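# Move three gears from furnace tray to table, upright

## Task

Lift each of the three gears off the furnace tray and set all three standing on the table next to the tray with the small end facing up, then open the grippers so nothing is still being held.

## Robot and tools

Robot: two arms, left_arm and right_arm, each with six revolute joints and a parallel two-finger gripper. Arm bases in the scene frame: left_arm at (-0.017, +0.318, 0) m, quat_wxyz (+0.998, 0, 0, +0.068); right_arm at (+0.022, -0.364, 0) m, quat_wxyz (+0.996, 0, 0, -0.085).

Scene frame: origin on the table top midway between the arms, +z up, +x out across the table, +y toward left_arm. The names left and right refer to the arms, not to sides of any picture.

execute_actions takes "actions", a list holding zero or one item, plus an optional boolean "pictures" (pictures are included by default). An empty list just reports the current state. A motion item is {"rows": [...], "steps": n}, with n from 1 to 15 control steps of 1/30 s each (15 if omitted). Each row is one step; if there are fewer rows than steps, the last row is held for the rest. A wait item is {"steps": n} without rows, n up to 300; it commands nothing and returns once n steps have elapsed since the previous result, with thinking time counted in. A refused call moves nothing.

Each row is a single flat list of 14 numbers covering both arms, always all 14 even if one arm stays put: left_arm waist, shoulder, elbow, wrist pitch, wrist yaw, wrist roll, opening; then the same seven for right_arm. The six joint values are absolute target angles in radians, in the same convention as the Joint positions line, not offsets. Stated ranges per arm: waist -2.880 to 2.880, shoulder 0.000 to 3.142, elbow 0.000 to 3.019, wrist pitch -1.693 to 1.571, wrist yaw -1.571 to 1.571, wrist roll -2.094 to 2.094. A target more than 0.019 rad beyond a range end, and farther out than the joint's last reported angle, gets the call refused. True ends may sit up to 0.019 rad either side of the stated ones; a request past the true end is clipped there and a "joint sent to its limit" line appears (possibly referring to an earlier, still-running action). Absence of that line does not prove there is more room.

Opening is an absolute gripper command from -1 (closed) to +1 (fully open, 0.094 m between pads). Away from the extremes, fingers go to where grip_measured would read the commanded value. To hold something, command about 0.03 below the grip_measured seen when the pads touch; a smaller difference grips more gently. Per-pad force tops out near 50 to 62 N (lower on some grippers), less on parts under about 2 mm thick, and the first contact can spike harder. Each gripper's readings may be offset by roughly 1 mm of opening, consistently through a scene.

Motion limits: each step, a joint's target is kept within a fixed lead of its measured angle (waist 0.264, shoulder 0.32, elbow 0.276, wrist pitch 0.33, wrist yaw 0.186, wrist roll 0.522 rad). If the targets would move a gripper more than 70 mm from where it is, all that arm's targets are pulled back toward the measured angles. So large moves need several calls. Between calls the arms keep heading to the last row sent, until everything has nearly stopped (slow or blocked counts) or a step is HELD; after that only a new action moves them onward, though closing or opening fingers finish their travel.

Result lines: the state line lists, per arm separated by |, end_effector_position (m) and end_effector_quat_wxyz in the scene frame. That point is between the finger pads about 1 cm behind the tips; fingers point along the gripper's +z and open along its y. Reported positions can be off, more so at long reach. Joint positions and Joint velocities give six joints (rad, rad/s) then pad gap (m, m/s) per arm. grip_measured is the measured opening on the command scale. "joint command not followed" means a clearance check altered or blocked some joint targets; the rest of the row still ran. HELD flags steps where all or part of your row was not sent. MOTOR HOT appears from 85 °C; at 100 °C an OVER-TEMPERATURE FAULT makes that arm and gripper go limp and drop until cooled, so avoid holding loads longer than needed.

Cameras: cam_high 504x504 pinhole (fx=fy 455.51, cx 250.759, cy 252.114); cam_left_wrist and cam_right_wrist are 616x616 fisheye wrist cameras (+z forward, +x image right, +y image down). zoom_image takes "camera" (one of those three names) and "region" [x0, y0, x1, y1] in pixels of that camera's latest image, origin top-left, at most 504 by 504. read_manual (optional "section", default "licences") returns only licence text and moves nothing. finished_scene takes "scene", the current scene's number; it ends and grades that scene irreversibly, so call it only when all three gears stand small end up on the table and both grippers have released.

Avoid: dropping or sliding gears, slamming into the tray or table, hard pushes, knocking anything off the table (that fails the task), and letting the arms collide or press on each other (that can end the scene). Expect occasional brief tugs on a held part or shoves on loose objects; check and correct afterwards. Smooth, economical motion is preferred.

Each tool is called after "Call:" by a JSON object that holds its "name" and its "arguments", one argument or row to a line.

## Session

Call:
{"name": "execute_actions", "arguments": {
  "actions": []
}}

Scene clock: 0.00 s of 6000.00 s.
left_arm: end_effector_position=(+0.7261, +0.3590, +0.2434) grip_measured=+1.000 end_effector_quat_wxyz=(+0.280, -0.626, +0.636, -0.354) | right_arm: end_effector_position=(+0.4566, -0.3832, +0.2647) grip_measured=+1.000 end_effector_quat_wxyz=(+0.630, -0.157, +0.696, -0.307)
Joint positions: left_arm=[-0.04   1.814  1.57  -0.402  0.177 -1.547  0.094] | right_arm=[ 0.245  1.02   0.408  0.595  0.306 -0.671  0.094]
Joint velocities: left_arm=[-0.005 -0.005 -0.007 -0.012 -0.022 -0.022  0.   ] | right_arm=[-0.005 -0.015  0.007 -0.017  0.037  0.007  0.   ]
Motor temperatures (°C, as the motors report them): left_arm=[31 31 32 29 29 28] | right_arm=[28 28 30 31 31 29]

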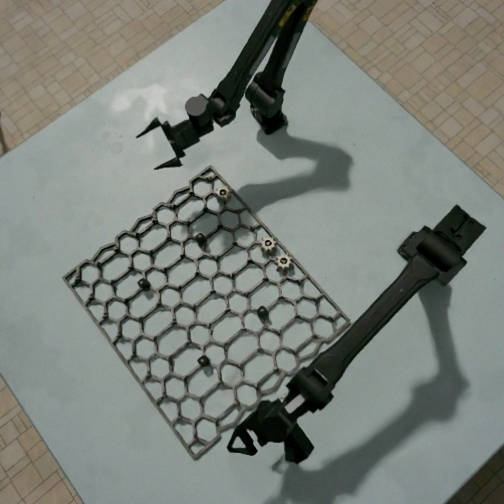

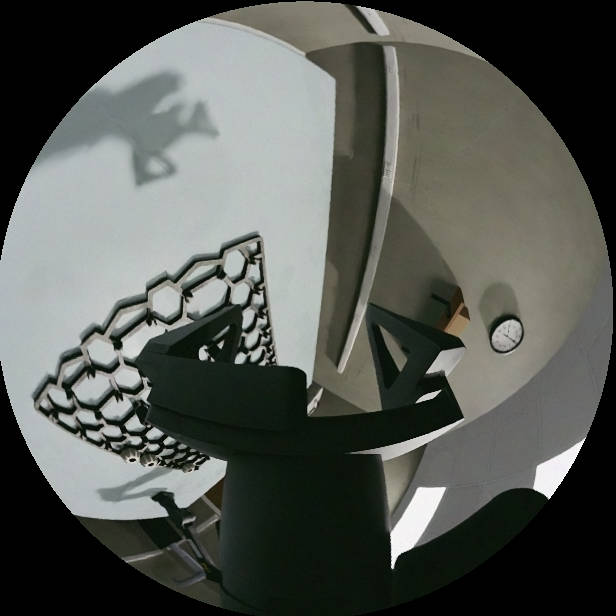

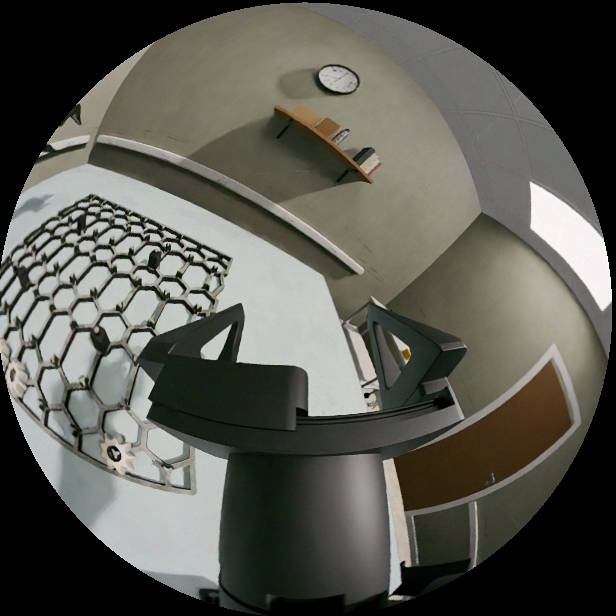

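Call:
{"name": "zoom_image", "arguments": {
  "camera": "cam_high",
  "region": [190, 160, 330, 290]
}}

Region (190, 160, 330, 290) of cam_high's 504x504 image, scaled by 3.600, with more detail than that image has; it fills the top 468 rows of this view, and the rest is white.

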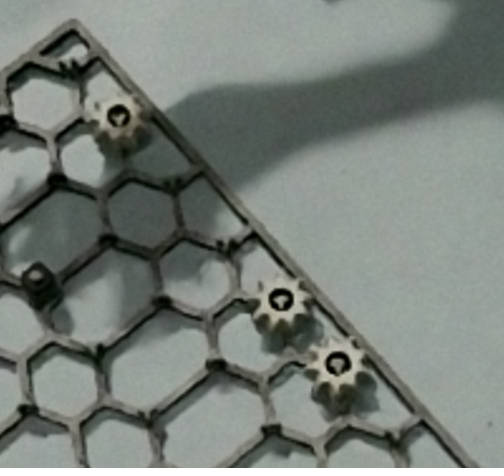

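Call:
{"name": "execute_actions", "arguments": {
  "actions": [
    {"rows":[[-0.05,1.805,1.565,-0.41,0.17,-1.5,1,0.25,1.023,0.43,0.57,0.3,-0.66,1],[-0.065,1.795,1.555,-0.425,0.165,-1.44,1,0.258,1.028,0.45,0.53,0.29,-0.64,1],[-0.085,1.785,1.54,-0.445,0.16,-1.36,0.9,0.268,1.035,0.465,0.48,0.28,-0.62,0.9],[-0.11,1.775,1.525,-0.47,0.155,-1.27,0.9,0.28,1.045,0.48,0.42,0.27,-0.6,0.9],[-0.135,1.765,1.508,-0.495,0.15,-1.18,0.8,0.293,1.055,0.497,0.36,0.26,-0.575,0.8],[-0.16,1.755,1.49,-0.52,0.143,-1.09,0.8,0.306,1.065,0.515,0.3,0.25,-0.55,0.8],[-0.185,1.743,1.472,-0.545,0.136,-1.0,0.7,0.32,1.076,0.533,0.24,0.24,-0.525,0.7],[-0.21,1.731,1.454,-0.57,0.13,-0.91,0.7,0.334,1.087,0.551,0.18,0.23,-0.5,0.7],[-0.235,1.719,1.436,-0.595,0.123,-0.82,0.6,0.348,1.098,0.569,0.12,0.22,-0.475,0.6],[-0.26,1.707,1.418,-0.62,0.116,-0.73,0.6,0.362,1.109,0.587,0.06,0.21,-0.45,0.6],[-0.285,1.695,1.4,-0.645,0.11,-0.64,0.6,0.376,1.12,0.605,0,0.2,-0.425,0.6],[-0.31,1.683,1.382,-0.67,0.103,-0.55,0.6,0.39,1.131,0.623,-0.06,0.19,-0.4,0.6],[-0.335,1.671,1.364,-0.695,0.096,-0.46,0.6,0.404,1.142,0.641,-0.12,0.18,-0.375,0.6],[-0.36,1.659,1.346,-0.72,0.09,-0.37,0.6,0.418,1.153,0.659,-0.18,0.17,-0.35,0.6],[-0.385,1.647,1.328,-0.745,0.083,-0.28,0.6,0.432,1.164,0.677,-0.24,0.16,-0.325,0.6]],"steps":15}
  ],
  "pictures": false
}}

Call:
{"name": "execute_actions", "arguments": {
  "actions": [
    {"rows":[[-0.415,1.636,1.31,-0.775,0.076,-0.18,0.6,0.447,1.178,0.696,-0.31,0.14,-0.3,0.6],[-0.445,1.625,1.29,-0.805,0.07,-0.08,0.6,0.462,1.192,0.715,-0.38,0.13,-0.275,0.6],[-0.475,1.614,1.27,-0.835,0.063,0.02,0.6,0.477,1.206,0.734,-0.45,0.12,-0.25,0.6],[-0.505,1.604,1.25,-0.865,0.056,0.12,0.6,0.492,1.22,0.753,-0.52,0.11,-0.225,0.6],[-0.535,1.595,1.23,-0.895,0.05,0.22,0.6,0.507,1.234,0.772,-0.59,0.1,-0.2,0.6],[-0.565,1.587,1.21,-0.925,0.043,0.32,0.6,0.522,1.248,0.791,-0.66,0.09,-0.175,0.6],[-0.595,1.58,1.19,-0.955,0.036,0.42,0.6,0.537,1.262,0.81,-0.73,0.075,-0.15,0.6],[-0.62,1.573,1.17,-0.98,0.03,0.52,0.6,0.552,1.276,0.829,-0.8,0.06,-0.125,0.6],[-0.645,1.567,1.15,-1.0,0.023,0.62,0.6,0.566,1.29,0.846,-0.86,0.05,-0.1,0.6],[-0.67,1.561,1.132,-1.02,0.016,0.71,0.6,0.579,1.303,0.862,-0.92,0.04,-0.075,0.6],[-0.69,1.556,1.116,-1.04,0.01,0.79,0.6,0.59,1.315,0.876,-0.97,0.03,-0.05,0.6],[-0.708,1.551,1.102,-1.06,0.005,0.85,0.6,0.6,1.327,0.888,-1.01,0.02,-0.03,0.6],[-0.723,1.547,1.09,-1.075,0,0.9,0.6,0.608,1.338,0.897,-1.045,0.01,-0.015,0.6],[-0.736,1.543,1.082,-1.088,0,0.94,0.6,0.614,1.348,0.904,-1.07,0,0,0.6],[-0.745,1.54,1.076,-1.096,0,0.97,0.6,0.619,1.356,0.908,-1.09,0,0,0.6]],"steps":15}
  ],
  "pictures": false
}}

Call:
{"name": "execute_actions", "arguments": {
  "actions": [
    {"steps":15}
  ]
}}

Scene clock: 41.20 s of 6000.00 s.
left_arm: end_effector_position=(+0.6083, +0.1953, +0.1789) grip_measured=+0.603 end_effector_quat_wxyz=(+0.245, -0.255, +0.920, -0.170) | right_arm: end_effector_position=(+0.4647, -0.2931, +0.1641) grip_measured=+0.602 end_effector_quat_wxyz=(+0.437, -0.251, +0.855, -0.123)
Joint positions: left_arm=[-0.303  1.693  1.383 -0.663  0.095 -0.738  0.075] | right_arm=[ 0.394  1.132  0.603 -0.11   0.172 -0.433  0.075]
Joint velocities: left_arm=[-0.982 -0.386 -0.545 -0.818 -0.168  2.44   0.001] | right_arm=[ 0.415  0.308  0.496 -1.77  -0.242  0.696 -0.   ]
Motor temperatures (°C, as the motors report them): left_arm=[31 33 36 29 29 28] | right_arm=[28 28 34 31 31 29]
Steps of this call (steps 1 to 90: nothing new was sent; then 37.70 s passed at rest; steps 91 to 105: all 15 steps of this action). Readings (joint positions):
91: left_arm=[-0.040 1.814 1.570 -0.402 0.176 -1.542] | right_arm=[0.245 1.020 0.408 0.593 0.305 -0.670]
92: left_arm=[-0.040 1.813 1.570 -0.403 0.172 -1.526] | right_arm=[0.245 1.020 0.408 0.582 0.299 -0.667]
94: left_arm=[-0.046 1.806 1.559 -0.422 0.161 -1.460] | right_arm=[0.248 1.021 0.416 0.521 0.282 -0.650]
98: left_arm=[-0.101 1.767 1.501 -0.500 0.139 -1.245] | right_arm=[0.288 1.047 0.469 0.306 0.243 -0.587]
105: the state above

Scene clock: 41.70 s of 6000.00 s.
left_arm: end_effector_position=(+0.3440, +0.0724, +0.0935) grip_measured=+0.603 end_effector_quat_wxyz=(+0.022, +0.589, +0.808, -0.003) | right_arm: end_effector_position=(+0.3446, -0.2173, +0.0955) grip_measured=+0.602 end_effector_quat_wxyz=(+0.038, -0.251, +0.967, +0.004)
Joint positions: left_arm=[-0.729  1.557  1.092 -1.063  0.007  0.667  0.075] | right_arm=[ 0.599  1.325  0.853 -1.023  0.005 -0.078  0.075]
Joint velocities: left_arm=[-0.366 -0.044 -0.354 -0.427  0.022  1.971  0.   ] | right_arm=[ 0.22   0.269  0.237 -0.891 -0.125  0.374 -0.001]
Motor temperatures (°C, as the motors report them): left_arm=[31 33 36 29 29 28] | right_arm=[28 28 34 31 31 29]
Steps of this call (steps 1 to 15: all 15 steps of this action). Readings (joint positions):
1: left_arm=[-0.337 1.680 1.362 -0.692 0.088 -0.648] | right_arm=[0.408 1.143 0.621 -0.172 0.157 -0.409]
2: left_arm=[-0.372 1.666 1.341 -0.723 0.081 -0.555] | right_arm=[0.422 1.154 0.639 -0.237 0.143 -0.385]
4: left_arm=[-0.443 1.639 1.298 -0.788 0.067 -0.361] | right_arm=[0.451 1.179 0.677 -0.373 0.122 -0.336]
8: left_arm=[-0.577 1.592 1.215 -0.912 0.042 0.031] | right_arm=[0.511 1.236 0.753 -0.651 0.075 -0.238]
15: the state above

Scene clock: 42.20 s of 6000.00 s.
left_arm: end_effector_position=(+0.3274, +0.0741, +0.0893) grip_measured=+0.603 end_effector_quat_wxyz=(+0.003, +0.703, +0.711, -0.002) | right_arm: end_effector_position=(+0.3336, -0.2175, +0.0927) grip_measured=+0.602 end_effector_quat_wxyz=(+0.006, -0.224, +0.975, +0.000)
Joint positions: left_arm=[-0.749  1.549  1.072 -1.089  0.004  0.947  0.075] | right_arm=[ 0.611  1.344  0.864 -1.08   0.002 -0.011  0.075]
Joint velocities: left_arm=[-0.015 -0.015  0.017  0.012 -0.037  0.066  0.001] | right_arm=[-0.015 -0.005  0.007  0.007 -0.037  0.007  0.001]
Motor temperatures (°C, as the motors report them): left_arm=[31 33 36 29 29 28] | right_arm=[28 28 34 31 31 29]
Steps of this call (steps 1 to 15: the robot went on to your last target). Readings (joint positions):
1: left_arm=[-0.739 1.556 1.082 -1.075 0.007 0.726] | right_arm=[0.606 1.334 0.859 -1.047 0.003 -0.065]
2: left_arm=[-0.746 1.556 1.076 -1.082 0.007 0.773] | right_arm=[0.610 1.339 0.863 -1.061 0.002 -0.054]
4: left_arm=[-0.749 1.556 1.072 -1.088 0.006 0.840] | right_arm=[0.611 1.344 0.863 -1.073 0.002 -0.038]
8: left_arm=[-0.749 1.552 1.072 -1.089 0.004 0.909] | right_arm=[0.611 1.344 0.864 -1.079 0.002 -0.021]
15: the state above

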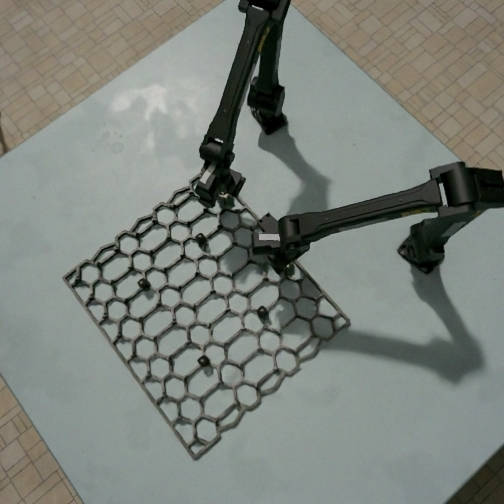

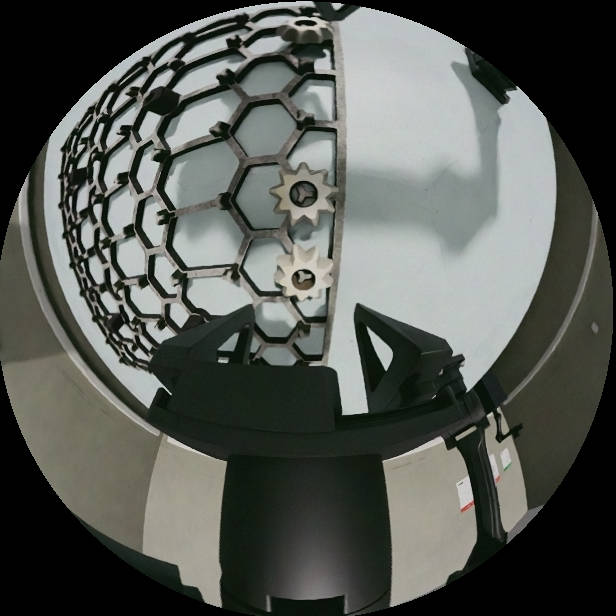

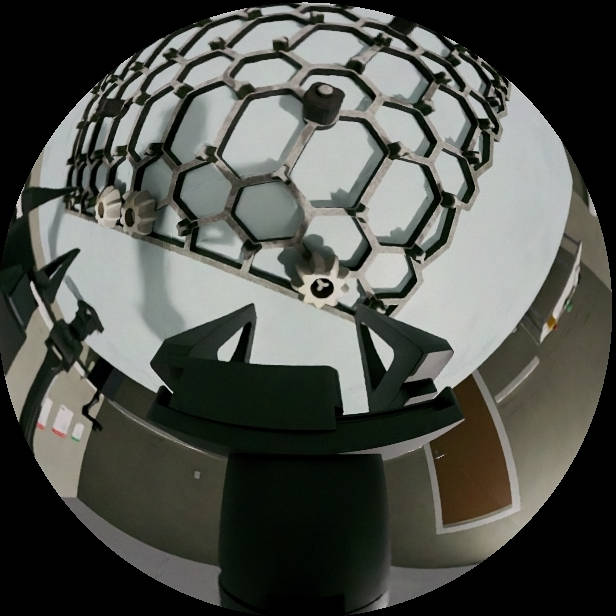

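Call:
{"name": "zoom_image", "arguments": {
  "camera": "cam_left_wrist",
  "region": [230, 150, 390, 330]
}}

Call:
{"name": "zoom_image", "arguments": {
  "camera": "cam_right_wrist",
  "region": [240, 220, 400, 340]
}}

Region (230, 150, 390, 330) of cam_left_wrist's 616x616 image, scaled by 2.800, with more detail than that image has.

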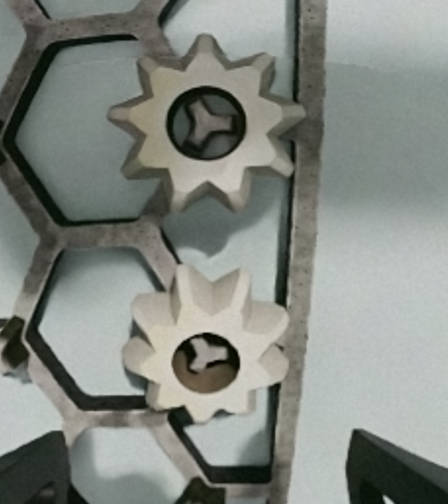

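Region (240, 220, 400, 340) of cam_right_wrist's 616x616 image, scaled by 3.150, with more detail than that image has; it fills the top 378 rows of this view, and the rest is white.

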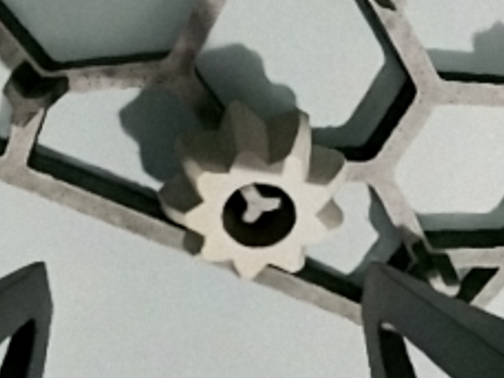

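Call:
{"name": "execute_actions", "arguments": {
  "actions": [
    {"rows":[[-0.755,1.555,1.072,-1.085,0,0.97,0.6,0.595,1.355,0.864,-1.075,0,0,0.6],[-0.76,1.562,1.07,-1.078,0,0.97,0.6,0.58,1.36,0.86,-1.066,0,0,0.6],[-0.765,1.569,1.066,-1.067,0,0.97,0.6,0.567,1.366,0.853,-1.054,0,0,0.6],[-0.765,1.576,1.062,-1.056,0,0.97,0.6,0.557,1.373,0.846,-1.041,0,0,0.6],[-0.765,1.583,1.058,-1.045,0,0.97,0.6,0.551,1.38,0.839,-1.028,0,0,0.6],[-0.765,1.59,1.053,-1.034,0,0.97,0.55,0.551,1.388,0.832,-1.015,0,0,0.55],[-0.765,1.598,1.048,-1.022,0,0.97,0.55,0.551,1.396,0.825,-1.001,0,0,0.55],[-0.765,1.606,1.043,-1.01,0,0.97,0.55,0.551,1.404,0.818,-0.987,0,0,0.55],[-0.765,1.614,1.038,-0.998,0,0.97,0.55,0.551,1.412,0.81,-0.973,0,0,0.55],[-0.765,1.622,1.033,-0.986,0,0.97,0.55,0.551,1.42,0.802,-0.959,0,0,0.55],[-0.765,1.63,1.028,-0.974,0,0.97,0.55,0.551,1.428,0.794,-0.945,0,0,0.55],[-0.765,1.637,1.023,-0.962,0,0.97,0.55,0.551,1.436,0.786,-0.931,0,0,0.55],[-0.765,1.644,1.019,-0.95,0,0.97,0.55,0.551,1.443,0.779,-0.918,0,0,0.55],[-0.765,1.65,1.016,-0.939,0,0.97,0.55,0.551,1.449,0.773,-0.905,0,0,0.55],[-0.765,1.654,1.013,-0.93,0,0.97,0.55,0.551,1.454,0.768,-0.894,0,0,0.55]],"steps":15}
  ],
  "pictures": false
}}

Call:
{"name": "execute_actions", "arguments": {
  "actions": [
    {"steps":14}
  ]
}}

Scene clock: 74.00 s of 6000.00 s.
left_arm: end_effector_position=(+0.3333, +0.0690, +0.0476) grip_measured=+0.553 end_effector_quat_wxyz=(+0.011, +0.707, +0.707, -0.000) | right_arm: end_effector_position=(+0.3366, -0.2355, +0.0396) grip_measured=+0.552 end_effector_quat_wxyz=(-0.001, -0.197, +0.980, -0.001)
Joint positions: left_arm=[-0.751  1.617  1.028 -0.961  0.004  0.957  0.073] | right_arm=[ 0.559  1.429  0.784 -0.929  0.002 -0.008  0.073]
Joint velocities: left_arm=[ 0.015  0.278 -0.178  0.315 -0.037 -0.051  0.   ] | right_arm=[ 0.005  0.249 -0.242  0.339 -0.051 -0.037  0.001]
Motor temperatures (°C, as the motors report them): left_arm=[31 32 35 29 29 28] | right_arm=[28 28 35 31 31 29]
Steps of this call (steps 1 to 15: the robot went on to your last target; steps 16 to 90: nothing new was sent; then 28.30 s passed at rest; steps 91 to 105: all 15 steps of this action). Readings (joint positions):
91: left_arm=[-0.749 1.549 1.072 -1.089 0.004 0.957] | right_arm=[0.611 1.344 0.864 -1.080 0.002 -0.009]
92: left_arm=[-0.749 1.549 1.072 -1.089 0.004 0.957] | right_arm=[0.610 1.344 0.864 -1.079 0.002 -0.009]
94: left_arm=[-0.749 1.549 1.071 -1.082 0.004 0.957] | right_arm=[0.600 1.345 0.862 -1.069 0.002 -0.009]
98: left_arm=[-0.750 1.556 1.064 -1.042 0.004 0.957] | right_arm=[0.565 1.361 0.843 -1.022 0.002 -0.008]
105: the state above

Scene clock: 74.47 s of 6000.00 s.
left_arm: end_effector_position=(+0.3300, +0.0714, +0.0328) grip_measured=+0.553 end_effector_quat_wxyz=(+0.001, +0.707, +0.707, -0.002) | right_arm: end_effector_position=(+0.3332, -0.2369, +0.0288) grip_measured=+0.552 end_effector_quat_wxyz=(-0.006, -0.197, +0.980, -0.002)
Joint positions: left_arm=[-0.751  1.642  1.013 -0.94   0.004  0.957  0.073] | right_arm=[ 0.559  1.447  0.768 -0.905  0.002 -0.008  0.073]
Joint velocities: left_arm=[ 0.015 -0.015 -0.007  0.002 -0.022 -0.007 -0.001] | right_arm=[-0.005 -0.015 -0.012  0.012 -0.022  0.037  0.001]
Motor temperatures (°C, as the motors report them): left_arm=[31 32 35 29 29 28] | right_arm=[28 28 35 31 31 29]
Steps of this call (steps 1 to 14: the robot went on to your last target). Readings (joint positions):
1: left_arm=[-0.751 1.626 1.023 -0.953 0.004 0.957] | right_arm=[0.559 1.436 0.777 -0.920 0.002 -0.008]
2: left_arm=[-0.751 1.633 1.019 -0.948 0.004 0.957] | right_arm=[0.559 1.442 0.772 -0.914 0.002 -0.008]
4: left_arm=[-0.751 1.641 1.014 -0.944 0.004 0.957] | right_arm=[0.559 1.447 0.768 -0.910 0.002 -0.008]
8: left_arm=[-0.751 1.642 1.013 -0.941 0.004 0.957] | right_arm=[0.559 1.447 0.768 -0.905 0.002 -0.008]
14: the state above

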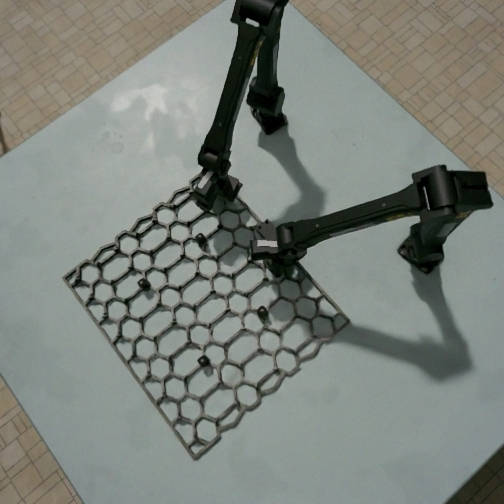

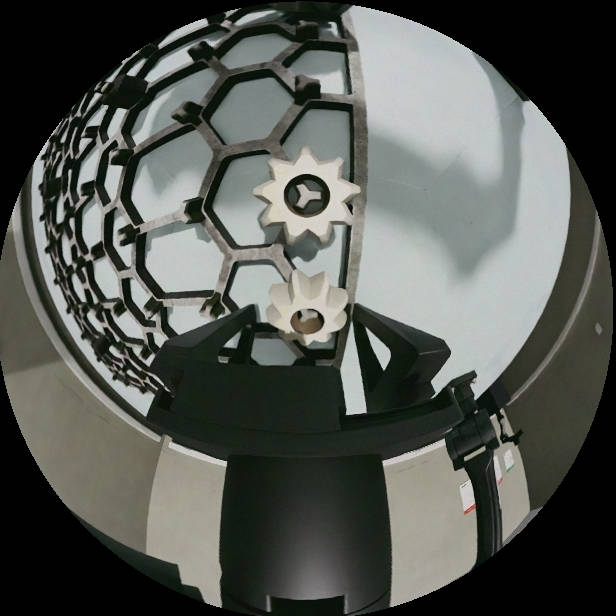

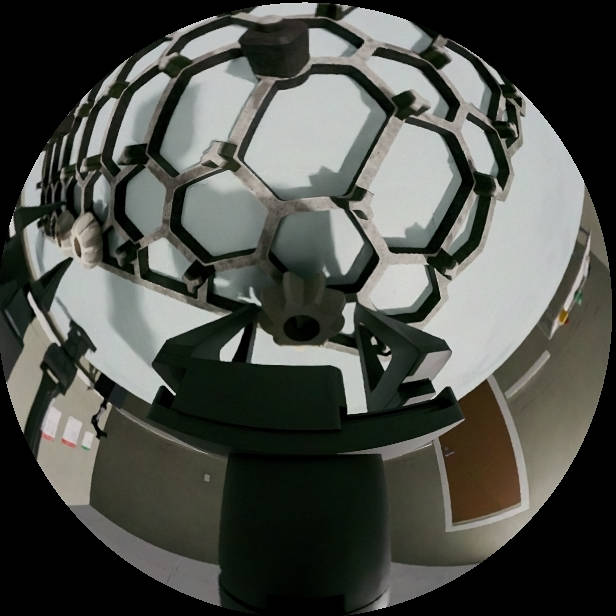

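Call:
{"name": "execute_actions", "arguments": {
  "actions": [
    {"rows":[[-0.772,1.658,1.013,-0.93,0,0.97,0.55,0.57,1.45,0.768,-0.894,0,0,0.55],[-0.777,1.663,1.013,-0.93,0,0.97,0.55,0.58,1.45,0.768,-0.894,0,0,0.55]],"steps":12}
  ]
}}

Scene clock: 78.27 s of 6000.00 s.
left_arm: end_effector_position=(+0.3263, +0.0664, +0.0328) grip_measured=+0.553 end_effector_quat_wxyz=(+0.001, +0.712, +0.702, -0.002) | right_arm: end_effector_position=(+0.3324, -0.2348, +0.0288) grip_measured=+0.552 end_effector_quat_wxyz=(-0.006, -0.200, +0.980, -0.002)
Joint positions: left_arm=[-0.765  1.642  1.013 -0.94   0.004  0.957  0.073] | right_arm=[ 0.565  1.447  0.768 -0.905  0.002 -0.008  0.073]
Joint velocities: left_arm=[-0.005 -0.005 -0.002  0.002 -0.037  0.022  0.001] | right_arm=[-0.005  0.005  0.017  0.002  0.051  0.051 -0.   ]
Motor temperatures (°C, as the motors report them): left_arm=[31 32 35 29 29 28] | right_arm=[28 28 35 31 31 29]
Steps of this call (steps 1 to 30: the robot went on to your last target; steps 31 to 90: nothing new was sent; then 0.40 s passed at rest; steps 91 to 102: all 12 steps of this action). Readings (joint positions):
91: left_arm=[-0.751 1.642 1.013 -0.940 0.004 0.957] | right_arm=[0.559 1.447 0.768 -0.905 0.002 -0.008]
92: left_arm=[-0.752 1.642 1.013 -0.940 0.004 0.957] | right_arm=[0.559 1.447 0.768 -0.905 0.002 -0.008]
94: left_arm=[-0.756 1.642 1.013 -0.940 0.004 0.957] | right_arm=[0.561 1.447 0.768 -0.905 0.002 -0.008]
98: left_arm=[-0.764 1.642 1.013 -0.940 0.004 0.957] | right_arm=[0.565 1.447 0.768 -0.905 0.002 -0.008]
102: the state above

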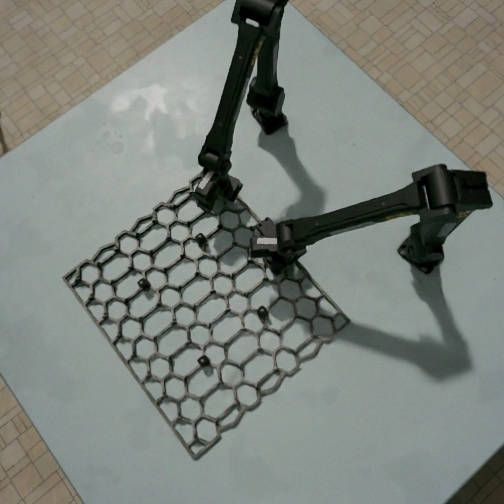

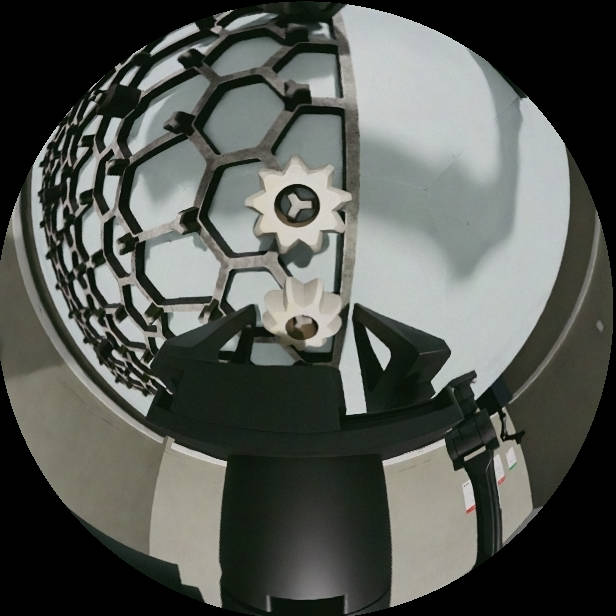

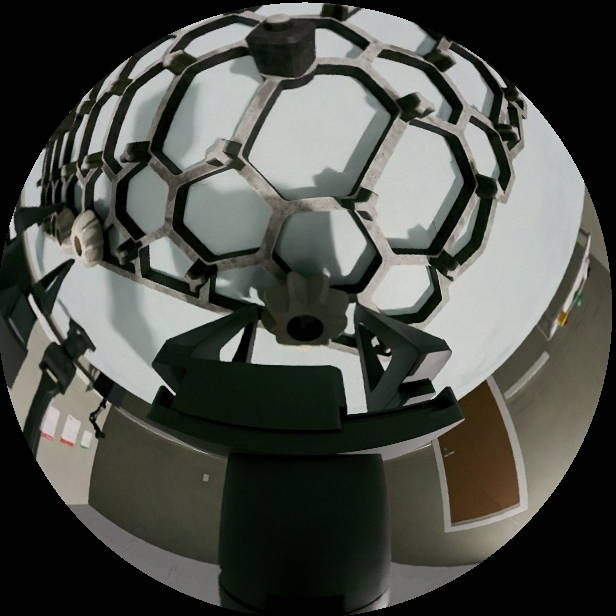

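Good. Close.

Call:
{"name": "execute_actions", "arguments": {
  "actions": [
    {"rows":[[-0.765,1.672,1.013,-0.93,0,0.97,0.5,0.57,1.45,0.768,-0.894,0,0,0.5],[-0.765,1.672,1.013,-0.93,0,0.97,0.5,0.57,1.45,0.768,-0.894,0,0,0.5],[-0.765,1.672,1.013,-0.93,0,0.97,0.45,0.57,1.45,0.768,-0.894,0,0,0.45],[-0.765,1.672,1.013,-0.93,0,0.97,0.4,0.57,1.45,0.768,-0.894,0,0,0.4],[-0.765,1.672,1.013,-0.93,0,0.97,0.35,0.57,1.45,0.768,-0.894,0,0,0.35],[-0.765,1.672,1.013,-0.93,0,0.97,0.3,0.57,1.45,0.768,-0.894,0,0,0.3],[-0.765,1.66,1.013,-0.93,0,0.97,0.26,0.57,1.45,0.768,-0.894,0,0,0.26],[-0.765,1.66,1.013,-0.93,0,0.97,0.22,0.57,1.45,0.768,-0.894,0,0,0.22],[-0.765,1.66,1.013,-0.93,0,0.97,0.18,0.57,1.45,0.768,-0.894,0,0,0.18],[-0.765,1.66,1.013,-0.93,0,0.97,0.15,0.57,1.45,0.768,-0.894,0,0,0.15]],"steps":14}
  ],
  "pictures": false
}}

Scene clock: 86.57 s of 6000.00 s.
left_arm: end_effector_position=(+0.3272, +0.0663, +0.0325) grip_measured=+0.200 end_effector_quat_wxyz=(+0.002, +0.712, +0.702, -0.000) | right_arm: end_effector_position=(+0.3325, -0.2345, +0.0288) grip_measured=+0.210 end_effector_quat_wxyz=(-0.006, -0.200, +0.980, -0.001)
Joint positions: left_arm=[-0.765  1.643  1.013 -0.937  0.002  0.957  0.056] | right_arm=[ 0.565  1.447  0.768 -0.904  0.    -0.008  0.057]
Joint velocities: left_arm=[-0.005  0.005 -0.012  0.002 -0.081  0.022 -0.001] | right_arm=[-0.005 -0.005  0.022 -0.012  0.007  0.007 -0.001]
Motor temperatures (°C, as the motors report them): left_arm=[31 32 35 29 29 28] | right_arm=[28 28 34 31 31 29]
Steps of this call (steps 1 to 15: the robot went on to your last target; steps 16 to 90: nothing new was sent; then 4.83 s passed at rest; steps 91 to 104: all 14 steps of this action). Readings (joint positions):
91: left_arm=[-0.765 1.642 1.013 -0.940 0.004 0.957] | right_arm=[0.565 1.447 0.768 -0.905 0.002 -0.008]
92: left_arm=[-0.765 1.642 1.013 -0.940 0.004 0.957] | right_arm=[0.565 1.447 0.768 -0.905 0.002 -0.008]
94: left_arm=[-0.765 1.642 1.013 -0.940 0.004 0.957] | right_arm=[0.565 1.447 0.768 -0.905 0.002 -0.008]
98: left_arm=[-0.765 1.643 1.013 -0.938 0.002 0.957] | right_arm=[0.565 1.447 0.768 -0.904 0.000 -0.008]
104: the state above

Call:
{"name": "execute_actions", "arguments": {
  "actions": [
    {"rows":[[-0.765,1.643,1.035,-0.937,0,0.97,0.15,0.565,1.447,0.79,-0.904,0,0,0.16],[-0.765,1.633,1.055,-0.94,0,0.97,0.15,0.565,1.437,0.812,-0.908,0,0,0.16],[-0.765,1.626,1.06,-0.945,0,0.97,0.15,0.565,1.43,0.82,-0.915,0,0,0.16],[-0.765,1.619,1.065,-0.953,0,0.97,0.15,0.565,1.423,0.827,-0.925,0,0,0.16],[-0.765,1.612,1.07,-0.963,0,0.97,0.15,0.565,1.416,0.834,-0.937,0,0,0.16],[-0.765,1.605,1.075,-0.974,0,0.97,0.15,0.565,1.409,0.841,-0.95,0,0,0.16],[-0.765,1.598,1.08,-0.985,0,0.97,0.15,0.565,1.402,0.848,-0.963,0,0,0.16],[-0.765,1.591,1.085,-0.997,0,0.97,0.15,0.565,1.395,0.855,-0.976,0,0,0.16],[-0.765,1.584,1.09,-1.009,0,0.97,0.15,0.565,1.388,0.862,-0.989,0,0,0.16],[-0.765,1.577,1.095,-1.021,0,0.97,0.15,0.565,1.381,0.869,-1.002,0,0,0.16],[-0.765,1.57,1.1,-1.033,0,0.97,0.15,0.565,1.374,0.876,-1.015,0,0,0.16],[-0.765,1.563,1.105,-1.045,0,0.97,0.15,0.565,1.367,0.883,-1.028,0,0,0.16],[-0.765,1.556,1.11,-1.057,0,0.97,0.15,0.565,1.36,0.89,-1.041,0,0,0.16],[-0.765,1.55,1.113,-1.069,0,0.97,0.15,0.565,1.353,0.896,-1.054,0,0,0.16],[-0.77,1.545,1.113,-1.08,0,0.97,0.15,0.56,1.348,0.9,-1.065,0,0,0.16]],"steps":15}
  ],
  "pictures": false
}}

Call:
{"name": "execute_actions", "arguments": {
  "actions": [
    {"rows":[[-0.775,1.54,1.1,-1.085,0,0.97,0.15,0.55,1.346,0.9,-1.07,0,0,0.16],[-0.782,1.532,1.085,-1.085,0,0.97,0.15,0.535,1.346,0.9,-1.07,0,0,0.16],[-0.79,1.522,1.07,-1.085,0,0.97,0.15,0.515,1.346,0.9,-1.07,0,0,0.16],[-0.8,1.511,1.055,-1.085,0,0.97,0.15,0.49,1.346,0.9,-1.07,0,0,0.16],[-0.812,1.5,1.043,-1.085,0,0.97,0.15,0.46,1.346,0.9,-1.07,0,0,0.16],[-0.825,1.489,1.031,-1.085,0,0.97,0.15,0.43,1.346,0.9,-1.07,0,0,0.16],[-0.838,1.478,1.019,-1.085,0,0.97,0.15,0.4,1.346,0.9,-1.07,0,0,0.16],[-0.851,1.467,1.007,-1.085,0,0.97,0.15,0.365,1.346,0.9,-1.07,0,0,0.16],[-0.864,1.456,0.995,-1.085,0,0.97,0.15,0.33,1.346,0.9,-1.07,0,0,0.16],[-0.877,1.445,0.983,-1.085,0,0.97,0.15,0.295,1.346,0.9,-1.07,0,0,0.16],[-0.89,1.434,0.971,-1.085,0,0.97,0.15,0.26,1.346,0.9,-1.07,0,0,0.16],[-0.903,1.423,0.959,-1.085,0,0.97,0.15,0.225,1.346,0.9,-1.07,0,0,0.16],[-0.916,1.412,0.947,-1.085,0,0.97,0.15,0.19,1.346,0.9,-1.07,0,0,0.16],[-0.929,1.401,0.935,-1.085,0,0.97,0.15,0.155,1.346,0.9,-1.07,0,0,0.16],[-0.942,1.39,0.923,-1.085,0,0.97,0.15,0.125,1.346,0.9,-1.07,0,0,0.16]],"steps":15}
  ],
  "pictures": false
}}

Call:
{"name": "execute_actions", "arguments": {
  "actions": [
    {"rows":[[-0.955,1.38,0.911,-1.08,0,0.97,0.15,0.095,1.346,0.9,-1.07,0,0,0.16],[-0.967,1.372,0.899,-1.075,0,0.97,0.15,0.065,1.346,0.9,-1.07,0,0,0.16],[-0.978,1.366,0.887,-1.07,0,0.97,0.15,0.04,1.346,0.89,-1.07,0,0,0.16],[-0.988,1.364,0.875,-1.06,0,0.97,0.15,0.015,1.355,0.875,-1.06,0,0,0.16],[-0.997,1.368,0.865,-1.048,0,0.97,0.15,-0.005,1.365,0.865,-1.048,0,0,0.16],[-1.005,1.376,0.855,-1.034,0,0.97,0.15,-0.022,1.376,0.855,-1.034,0,0,0.16],[-1.011,1.384,0.847,-1.02,0,0.97,0.15,-0.036,1.384,0.847,-1.02,0,0,0.16],[-1.015,1.392,0.839,-1.005,0,0.97,0.15,-0.048,1.392,0.839,-1.005,0,0,0.16],[-1.015,1.4,0.831,-0.99,0,0.97,0.15,-0.055,1.4,0.831,-0.99,0,0,0.16],[-1.015,1.408,0.823,-0.975,0,0.97,0.15,-0.06,1.408,0.823,-0.975,0,0,0.16],[-1.015,1.416,0.815,-0.96,0,0.97,0.15,-0.06,1.416,0.815,-0.96,0,0,0.16],[-1.015,1.424,0.807,-0.945,0,0.97,0.15,-0.06,1.424,0.807,-0.945,0,0,0.16],[-1.015,1.431,0.799,-0.93,0,0.97,0.15,-0.06,1.431,0.799,-0.93,0,0,0.16],[-1.015,1.437,0.792,-0.916,0,0.97,0.15,-0.06,1.437,0.792,-0.916,0,0,0.16],[-1.015,1.442,0.785,-0.903,0,0.97,0.15,-0.06,1.442,0.785,-0.903,0,0,0.16]],"steps":15}
  ],
  "pictures": false
}}

Call:
{"name": "execute_actions", "arguments": {
  "actions": [
    {"steps":14}
  ]
}}

Scene clock: 117.57 s of 6000.00 s.
left_arm: end_effector_position=(+0.3236, +0.0689, +0.0685) grip_measured=+0.200 end_effector_quat_wxyz=(-0.004, +0.712, +0.702, -0.001) | right_arm: end_effector_position=(+0.3385, -0.2320, +0.0724) grip_measured=+0.210 end_effector_quat_wxyz=(-0.001, -0.200, +0.980, -0.000)
Joint positions: left_arm=[-0.765  1.584  1.052 -1.046  0.002  0.957  0.056] | right_arm=[ 0.565  1.379  0.837 -1.031  0.    -0.008  0.057]
Joint velocities: left_arm=[-0.015 -0.298  0.1   -0.374  0.007  0.11  -0.001] | right_arm=[-0.005 -0.269  0.222 -0.349  0.051  0.037  0.001]
Motor temperatures (°C, as the motors report them): left_arm=[31 32 35 29 29 28] | right_arm=[28 28 33 31 31 29]
Steps of this call (steps 1 to 15: the robot went on to your last target; steps 16 to 90: nothing new was sent; then 27.50 s passed at rest; steps 91 to 105: all 15 steps of this action). Readings (joint positions):
91: left_arm=[-0.765 1.643 1.013 -0.937 0.002 0.957] | right_arm=[0.565 1.447 0.768 -0.904 0.000 -0.008]
92: left_arm=[-0.765 1.643 1.013 -0.937 0.002 0.957] | right_arm=[0.565 1.447 0.768 -0.904 0.000 -0.008]
94: left_arm=[-0.765 1.642 1.013 -0.938 0.002 0.957] | right_arm=[0.565 1.447 0.770 -0.907 0.000 -0.008]
98: left_arm=[-0.765 1.638 1.023 -0.960 0.002 0.957] | right_arm=[0.565 1.437 0.784 -0.943 0.000 -0.008]
105: the state above

Scene clock: 118.07 s of 6000.00 s.
left_arm: end_effector_position=(+0.2497, +0.0549, +0.0892) grip_measured=+0.200 end_effector_quat_wxyz=(+0.003, +0.762, +0.648, -0.001) | right_arm: end_effector_position=(+0.3670, -0.3580, +0.0870) grip_measured=+0.210 end_effector_quat_wxyz=(+0.008, -0.013, +1.000, +0.000)
Joint positions: left_arm=[-0.912  1.431  0.941 -1.075  0.002  0.957  0.056] | right_arm=[ 0.187  1.352  0.855 -1.059 -0.001 -0.008  0.057]
Joint velocities: left_arm=[-0.415 -0.308 -0.369  0.007 -0.051  0.007 -0.   ] | right_arm=[-1.06  -0.015  0.007 -0.022 -0.007 -0.022 -0.   ]
Motor temperatures (°C, as the motors report them): left_arm=[31 32 35 29 29 28] | right_arm=[28 28 33 31 31 29]
Steps of this call (steps 1 to 15: all 15 steps of this action). Readings (joint positions):
1: left_arm=[-0.765 1.574 1.053 -1.056 0.002 0.957] | right_arm=[0.565 1.371 0.844 -1.041 0.000 -0.008]
2: left_arm=[-0.765 1.564 1.054 -1.063 0.002 0.957] | right_arm=[0.564 1.363 0.849 -1.048 0.000 -0.008]
4: left_arm=[-0.768 1.547 1.053 -1.072 0.002 0.957] | right_arm=[0.552 1.354 0.855 -1.055 -0.000 -0.008]
8: left_arm=[-0.799 1.509 1.033 -1.073 0.002 0.957] | right_arm=[0.458 1.352 0.855 -1.059 -0.002 -0.008]
15: the state above

Scene clock: 118.57 s of 6000.00 s.
left_arm: end_effector_position=(+0.2040, +0.0540, +0.0478) grip_measured=+0.200 end_effector_quat_wxyz=(+0.005, +0.792, +0.611, -0.001) | right_arm: end_effector_position=(+0.3572, -0.4411, +0.0455) grip_measured=+0.210 end_effector_quat_wxyz=(+0.003, +0.109, +0.994, -0.000)
Joint positions: left_arm=[-1.007  1.415  0.797 -0.941  0.002  0.957  0.056] | right_arm=[-0.056  1.423  0.797 -0.939 -0.    -0.008  0.057]
Joint velocities: left_arm=[-0.005  0.239 -0.188  0.452 -0.022 -0.081 -0.001] | right_arm=[ 0.015  0.269 -0.286  0.359 -0.051 -0.007 -0.001]
Motor temperatures (°C, as the motors report them): left_arm=[31 32 35 29 29 28] | right_arm=[28 28 33 31 31 29]
Steps of this call (steps 1 to 15: all 15 steps of this action). Readings (joint positions):
1: left_arm=[-0.925 1.421 0.928 -1.075 0.002 0.957] | right_arm=[0.153 1.352 0.855 -1.059 -0.001 -0.008]
2: left_arm=[-0.938 1.411 0.915 -1.075 0.002 0.957] | right_arm=[0.121 1.352 0.855 -1.059 -0.000 -0.008]
4: left_arm=[-0.961 1.393 0.892 -1.074 0.002 0.957] | right_arm=[0.063 1.352 0.855 -1.059 -0.000 -0.008]
8: left_arm=[-0.996 1.381 0.851 -1.044 0.002 0.957] | right_arm=[-0.021 1.360 0.852 -1.039 -0.000 -0.008]
15: the state above

Scene clock: 119.03 s of 6000.00 s.
left_arm: end_effector_position=(+0.2005, +0.0582, +0.0333) grip_measured=+0.200 end_effector_quat_wxyz=(-0.004, +0.792, +0.611, -0.001) | right_arm: end_effector_position=(+0.3503, -0.4395, +0.0305) grip_measured=+0.210 end_effector_quat_wxyz=(-0.008, +0.109, +0.994, +0.001)
Joint positions: left_arm=[-1.007  1.441  0.776 -0.914  0.002  0.957  0.056] | right_arm=[-0.056  1.448  0.774 -0.913 -0.    -0.008  0.057]
Joint velocities: left_arm=[ 0.005  0.005 -0.002 -0.007  0.095  0.081  0.001] | right_arm=[-0.005  0.015 -0.002  0.002  0.022 -0.125 -0.001]
Motor temperatures (°C, as the motors report them): left_arm=[31 32 35 29 29 28] | right_arm=[28 28 33 31 31 29]
Steps of this call (steps 1 to 14: the robot went on to your last target). Readings (joint positions):
1: left_arm=[-1.007 1.423 0.791 -0.929 0.002 0.957] | right_arm=[-0.056 1.432 0.789 -0.928 -0.000 -0.008]
2: left_arm=[-1.007 1.431 0.786 -0.923 0.002 0.957] | right_arm=[-0.056 1.439 0.782 -0.923 -0.000 -0.008]
4: left_arm=[-1.007 1.439 0.779 -0.918 0.002 0.957] | right_arm=[-0.056 1.447 0.775 -0.919 -0.000 -0.008]
8: left_arm=[-1.007 1.441 0.776 -0.915 0.002 0.957] | right_arm=[-0.056 1.448 0.774 -0.914 -0.000 -0.008]
14: the state above

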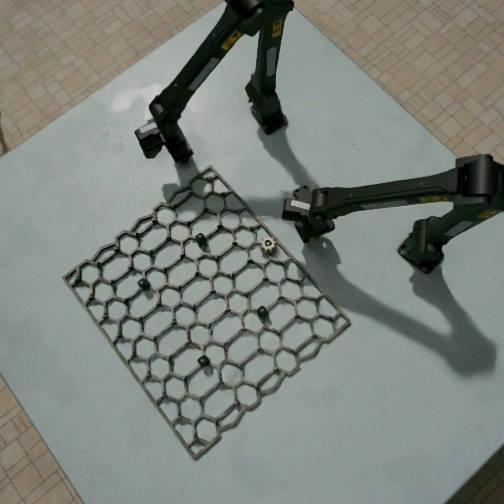

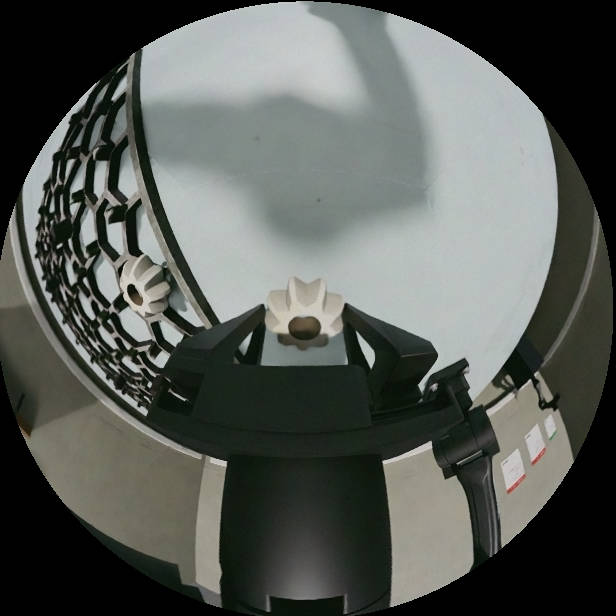

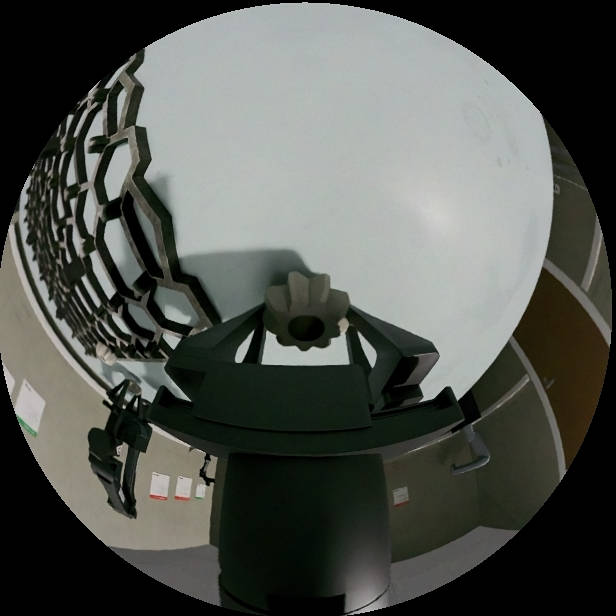

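Call:
{"name": "execute_actions", "arguments": {
  "actions": [
    {"rows":[[-1.015,1.448,0.784,-0.9,0,0.97,0.15,-0.06,1.454,0.782,-0.9,0,0,0.16],[-1.015,1.453,0.782,-0.895,0,0.97,0.15,-0.06,1.46,0.78,-0.895,0,0,0.16],[-1.015,1.457,0.78,-0.89,0,0.97,0.15,-0.06,1.464,0.778,-0.89,0,0,0.16],[-1.015,1.46,0.778,-0.885,0,0.97,0.15,-0.06,1.467,0.776,-0.885,0,0,0.16],[-1.015,1.463,0.776,-0.88,0,0.97,0.15,-0.06,1.47,0.774,-0.88,0,0,0.16],[-1.015,1.466,0.774,-0.875,0,0.97,0.15,-0.06,1.473,0.772,-0.875,0,0,0.16],[-1.015,1.469,0.772,-0.87,0,0.97,0.15,-0.06,1.476,0.77,-0.87,0,0,0.16],[-1.015,1.472,0.77,-0.865,0,0.97,0.15,-0.06,1.479,0.768,-0.865,0,0,0.16],[-1.015,1.475,0.768,-0.86,0,0.97,0.15,-0.06,1.482,0.766,-0.86,0,0,0.16],[-1.015,1.478,0.766,-0.855,0,0.97,0.15,-0.06,1.485,0.764,-0.855,0,0,0.16],[-1.015,1.481,0.764,-0.85,0,0.97,0.15,-0.06,1.488,0.762,-0.85,0,0,0.16],[-1.015,1.484,0.762,-0.845,0,0.97,0.15,-0.06,1.491,0.76,-0.845,0,0,0.16],[-1.015,1.487,0.76,-0.84,0,0.97,0.15,-0.06,1.494,0.758,-0.84,0,0,0.16]],"steps":15}
  ],
  "pictures": false
}}

Call:
{"name": "execute_actions", "arguments": {
  "actions": [
    {"steps":10}
  ],
  "pictures": false
}}

Scene clock: 134.60 s of 6000.00 s.
left_arm: end_effector_position=(+0.2023, +0.0560, +0.0175) grip_measured=+0.200 end_effector_quat_wxyz=(+0.001, +0.792, +0.611, -0.001) | right_arm: end_effector_position=(+0.3523, -0.4400, +0.0136) grip_measured=+0.210 end_effector_quat_wxyz=(-0.006, +0.109, +0.994, +0.001)
Joint positions: left_arm=[-1.007  1.475  0.759 -0.854  0.002  0.957  0.056] | right_arm=[-0.056  1.485  0.757 -0.854 -0.    -0.008  0.057]
Joint velocities: left_arm=[-0.015  0.073 -0.051  0.012  0.051 -0.022  0.   ] | right_arm=[-0.015  0.034 -0.007  0.007  0.022  0.037 -0.001]
Motor temperatures (°C, as the motors report them): left_arm=[31 32 35 29 29 28] | right_arm=[28 28 33 31 31 29]
Steps of this call (steps 1 to 30: the robot went on to your last target; steps 31 to 90: nothing new was sent; then 12.07 s passed at rest; steps 91 to 105: all 15 steps of this action). Readings (joint positions):
91: left_arm=[-1.007 1.441 0.776 -0.914 0.002 0.957] | right_arm=[-0.056 1.448 0.774 -0.913 -0.000 -0.008]
92: left_arm=[-1.007 1.441 0.776 -0.912 0.002 0.957] | right_arm=[-0.056 1.448 0.774 -0.912 -0.000 -0.008]
94: left_arm=[-1.007 1.442 0.776 -0.905 0.002 0.957] | right_arm=[-0.056 1.450 0.774 -0.905 -0.000 -0.008]
98: left_arm=[-1.007 1.451 0.775 -0.885 0.002 0.957] | right_arm=[-0.056 1.461 0.772 -0.884 -0.000 -0.008]
105: the state above

Scene clock: 134.93 s of 6000.00 s.
left_arm: end_effector_position=(+0.2025, +0.0557, +0.0171) grip_measured=+0.200 end_effector_quat_wxyz=(+0.001, +0.792, +0.611, -0.001) | right_arm: end_effector_position=(+0.3529, -0.4401, +0.0136) grip_measured=+0.210 end_effector_quat_wxyz=(-0.005, +0.109, +0.994, +0.001)
Joint positions: left_arm=[-1.007  1.476  0.759 -0.851  0.002  0.958  0.056] | right_arm=[-0.056  1.485  0.757 -0.852 -0.    -0.008  0.057]
Joint velocities: left_arm=[ 0.005 -0.015 -0.012  0.012  0.007 -0.037 -0.   ] | right_arm=[-0.005 -0.005  0.007 -0.017 -0.066  0.051  0.   ]
Motor temperatures (°C, as the motors report them): left_arm=[31 32 35 29 29 28] | right_arm=[28 28 33 31 31 29]
Steps of this call (steps 1 to 10: the robot went on to your last target). Readings (joint positions):
1: left_arm=[-1.007 1.476 0.759 -0.853 0.002 0.958] | right_arm=[-0.056 1.485 0.757 -0.853 -0.000 -0.008]
2: left_arm=[-1.007 1.476 0.759 -0.852 0.002 0.958] | right_arm=[-0.056 1.485 0.757 -0.852 -0.000 -0.008]
4: left_arm=[-1.007 1.476 0.759 -0.851 0.002 0.958] | right_arm=[-0.056 1.485 0.757 -0.852 -0.000 -0.008]
8: left_arm=[-1.007 1.476 0.759 -0.851 0.002 0.958] | right_arm=[-0.056 1.485 0.757 -0.852 -0.000 -0.008]
10: the state above


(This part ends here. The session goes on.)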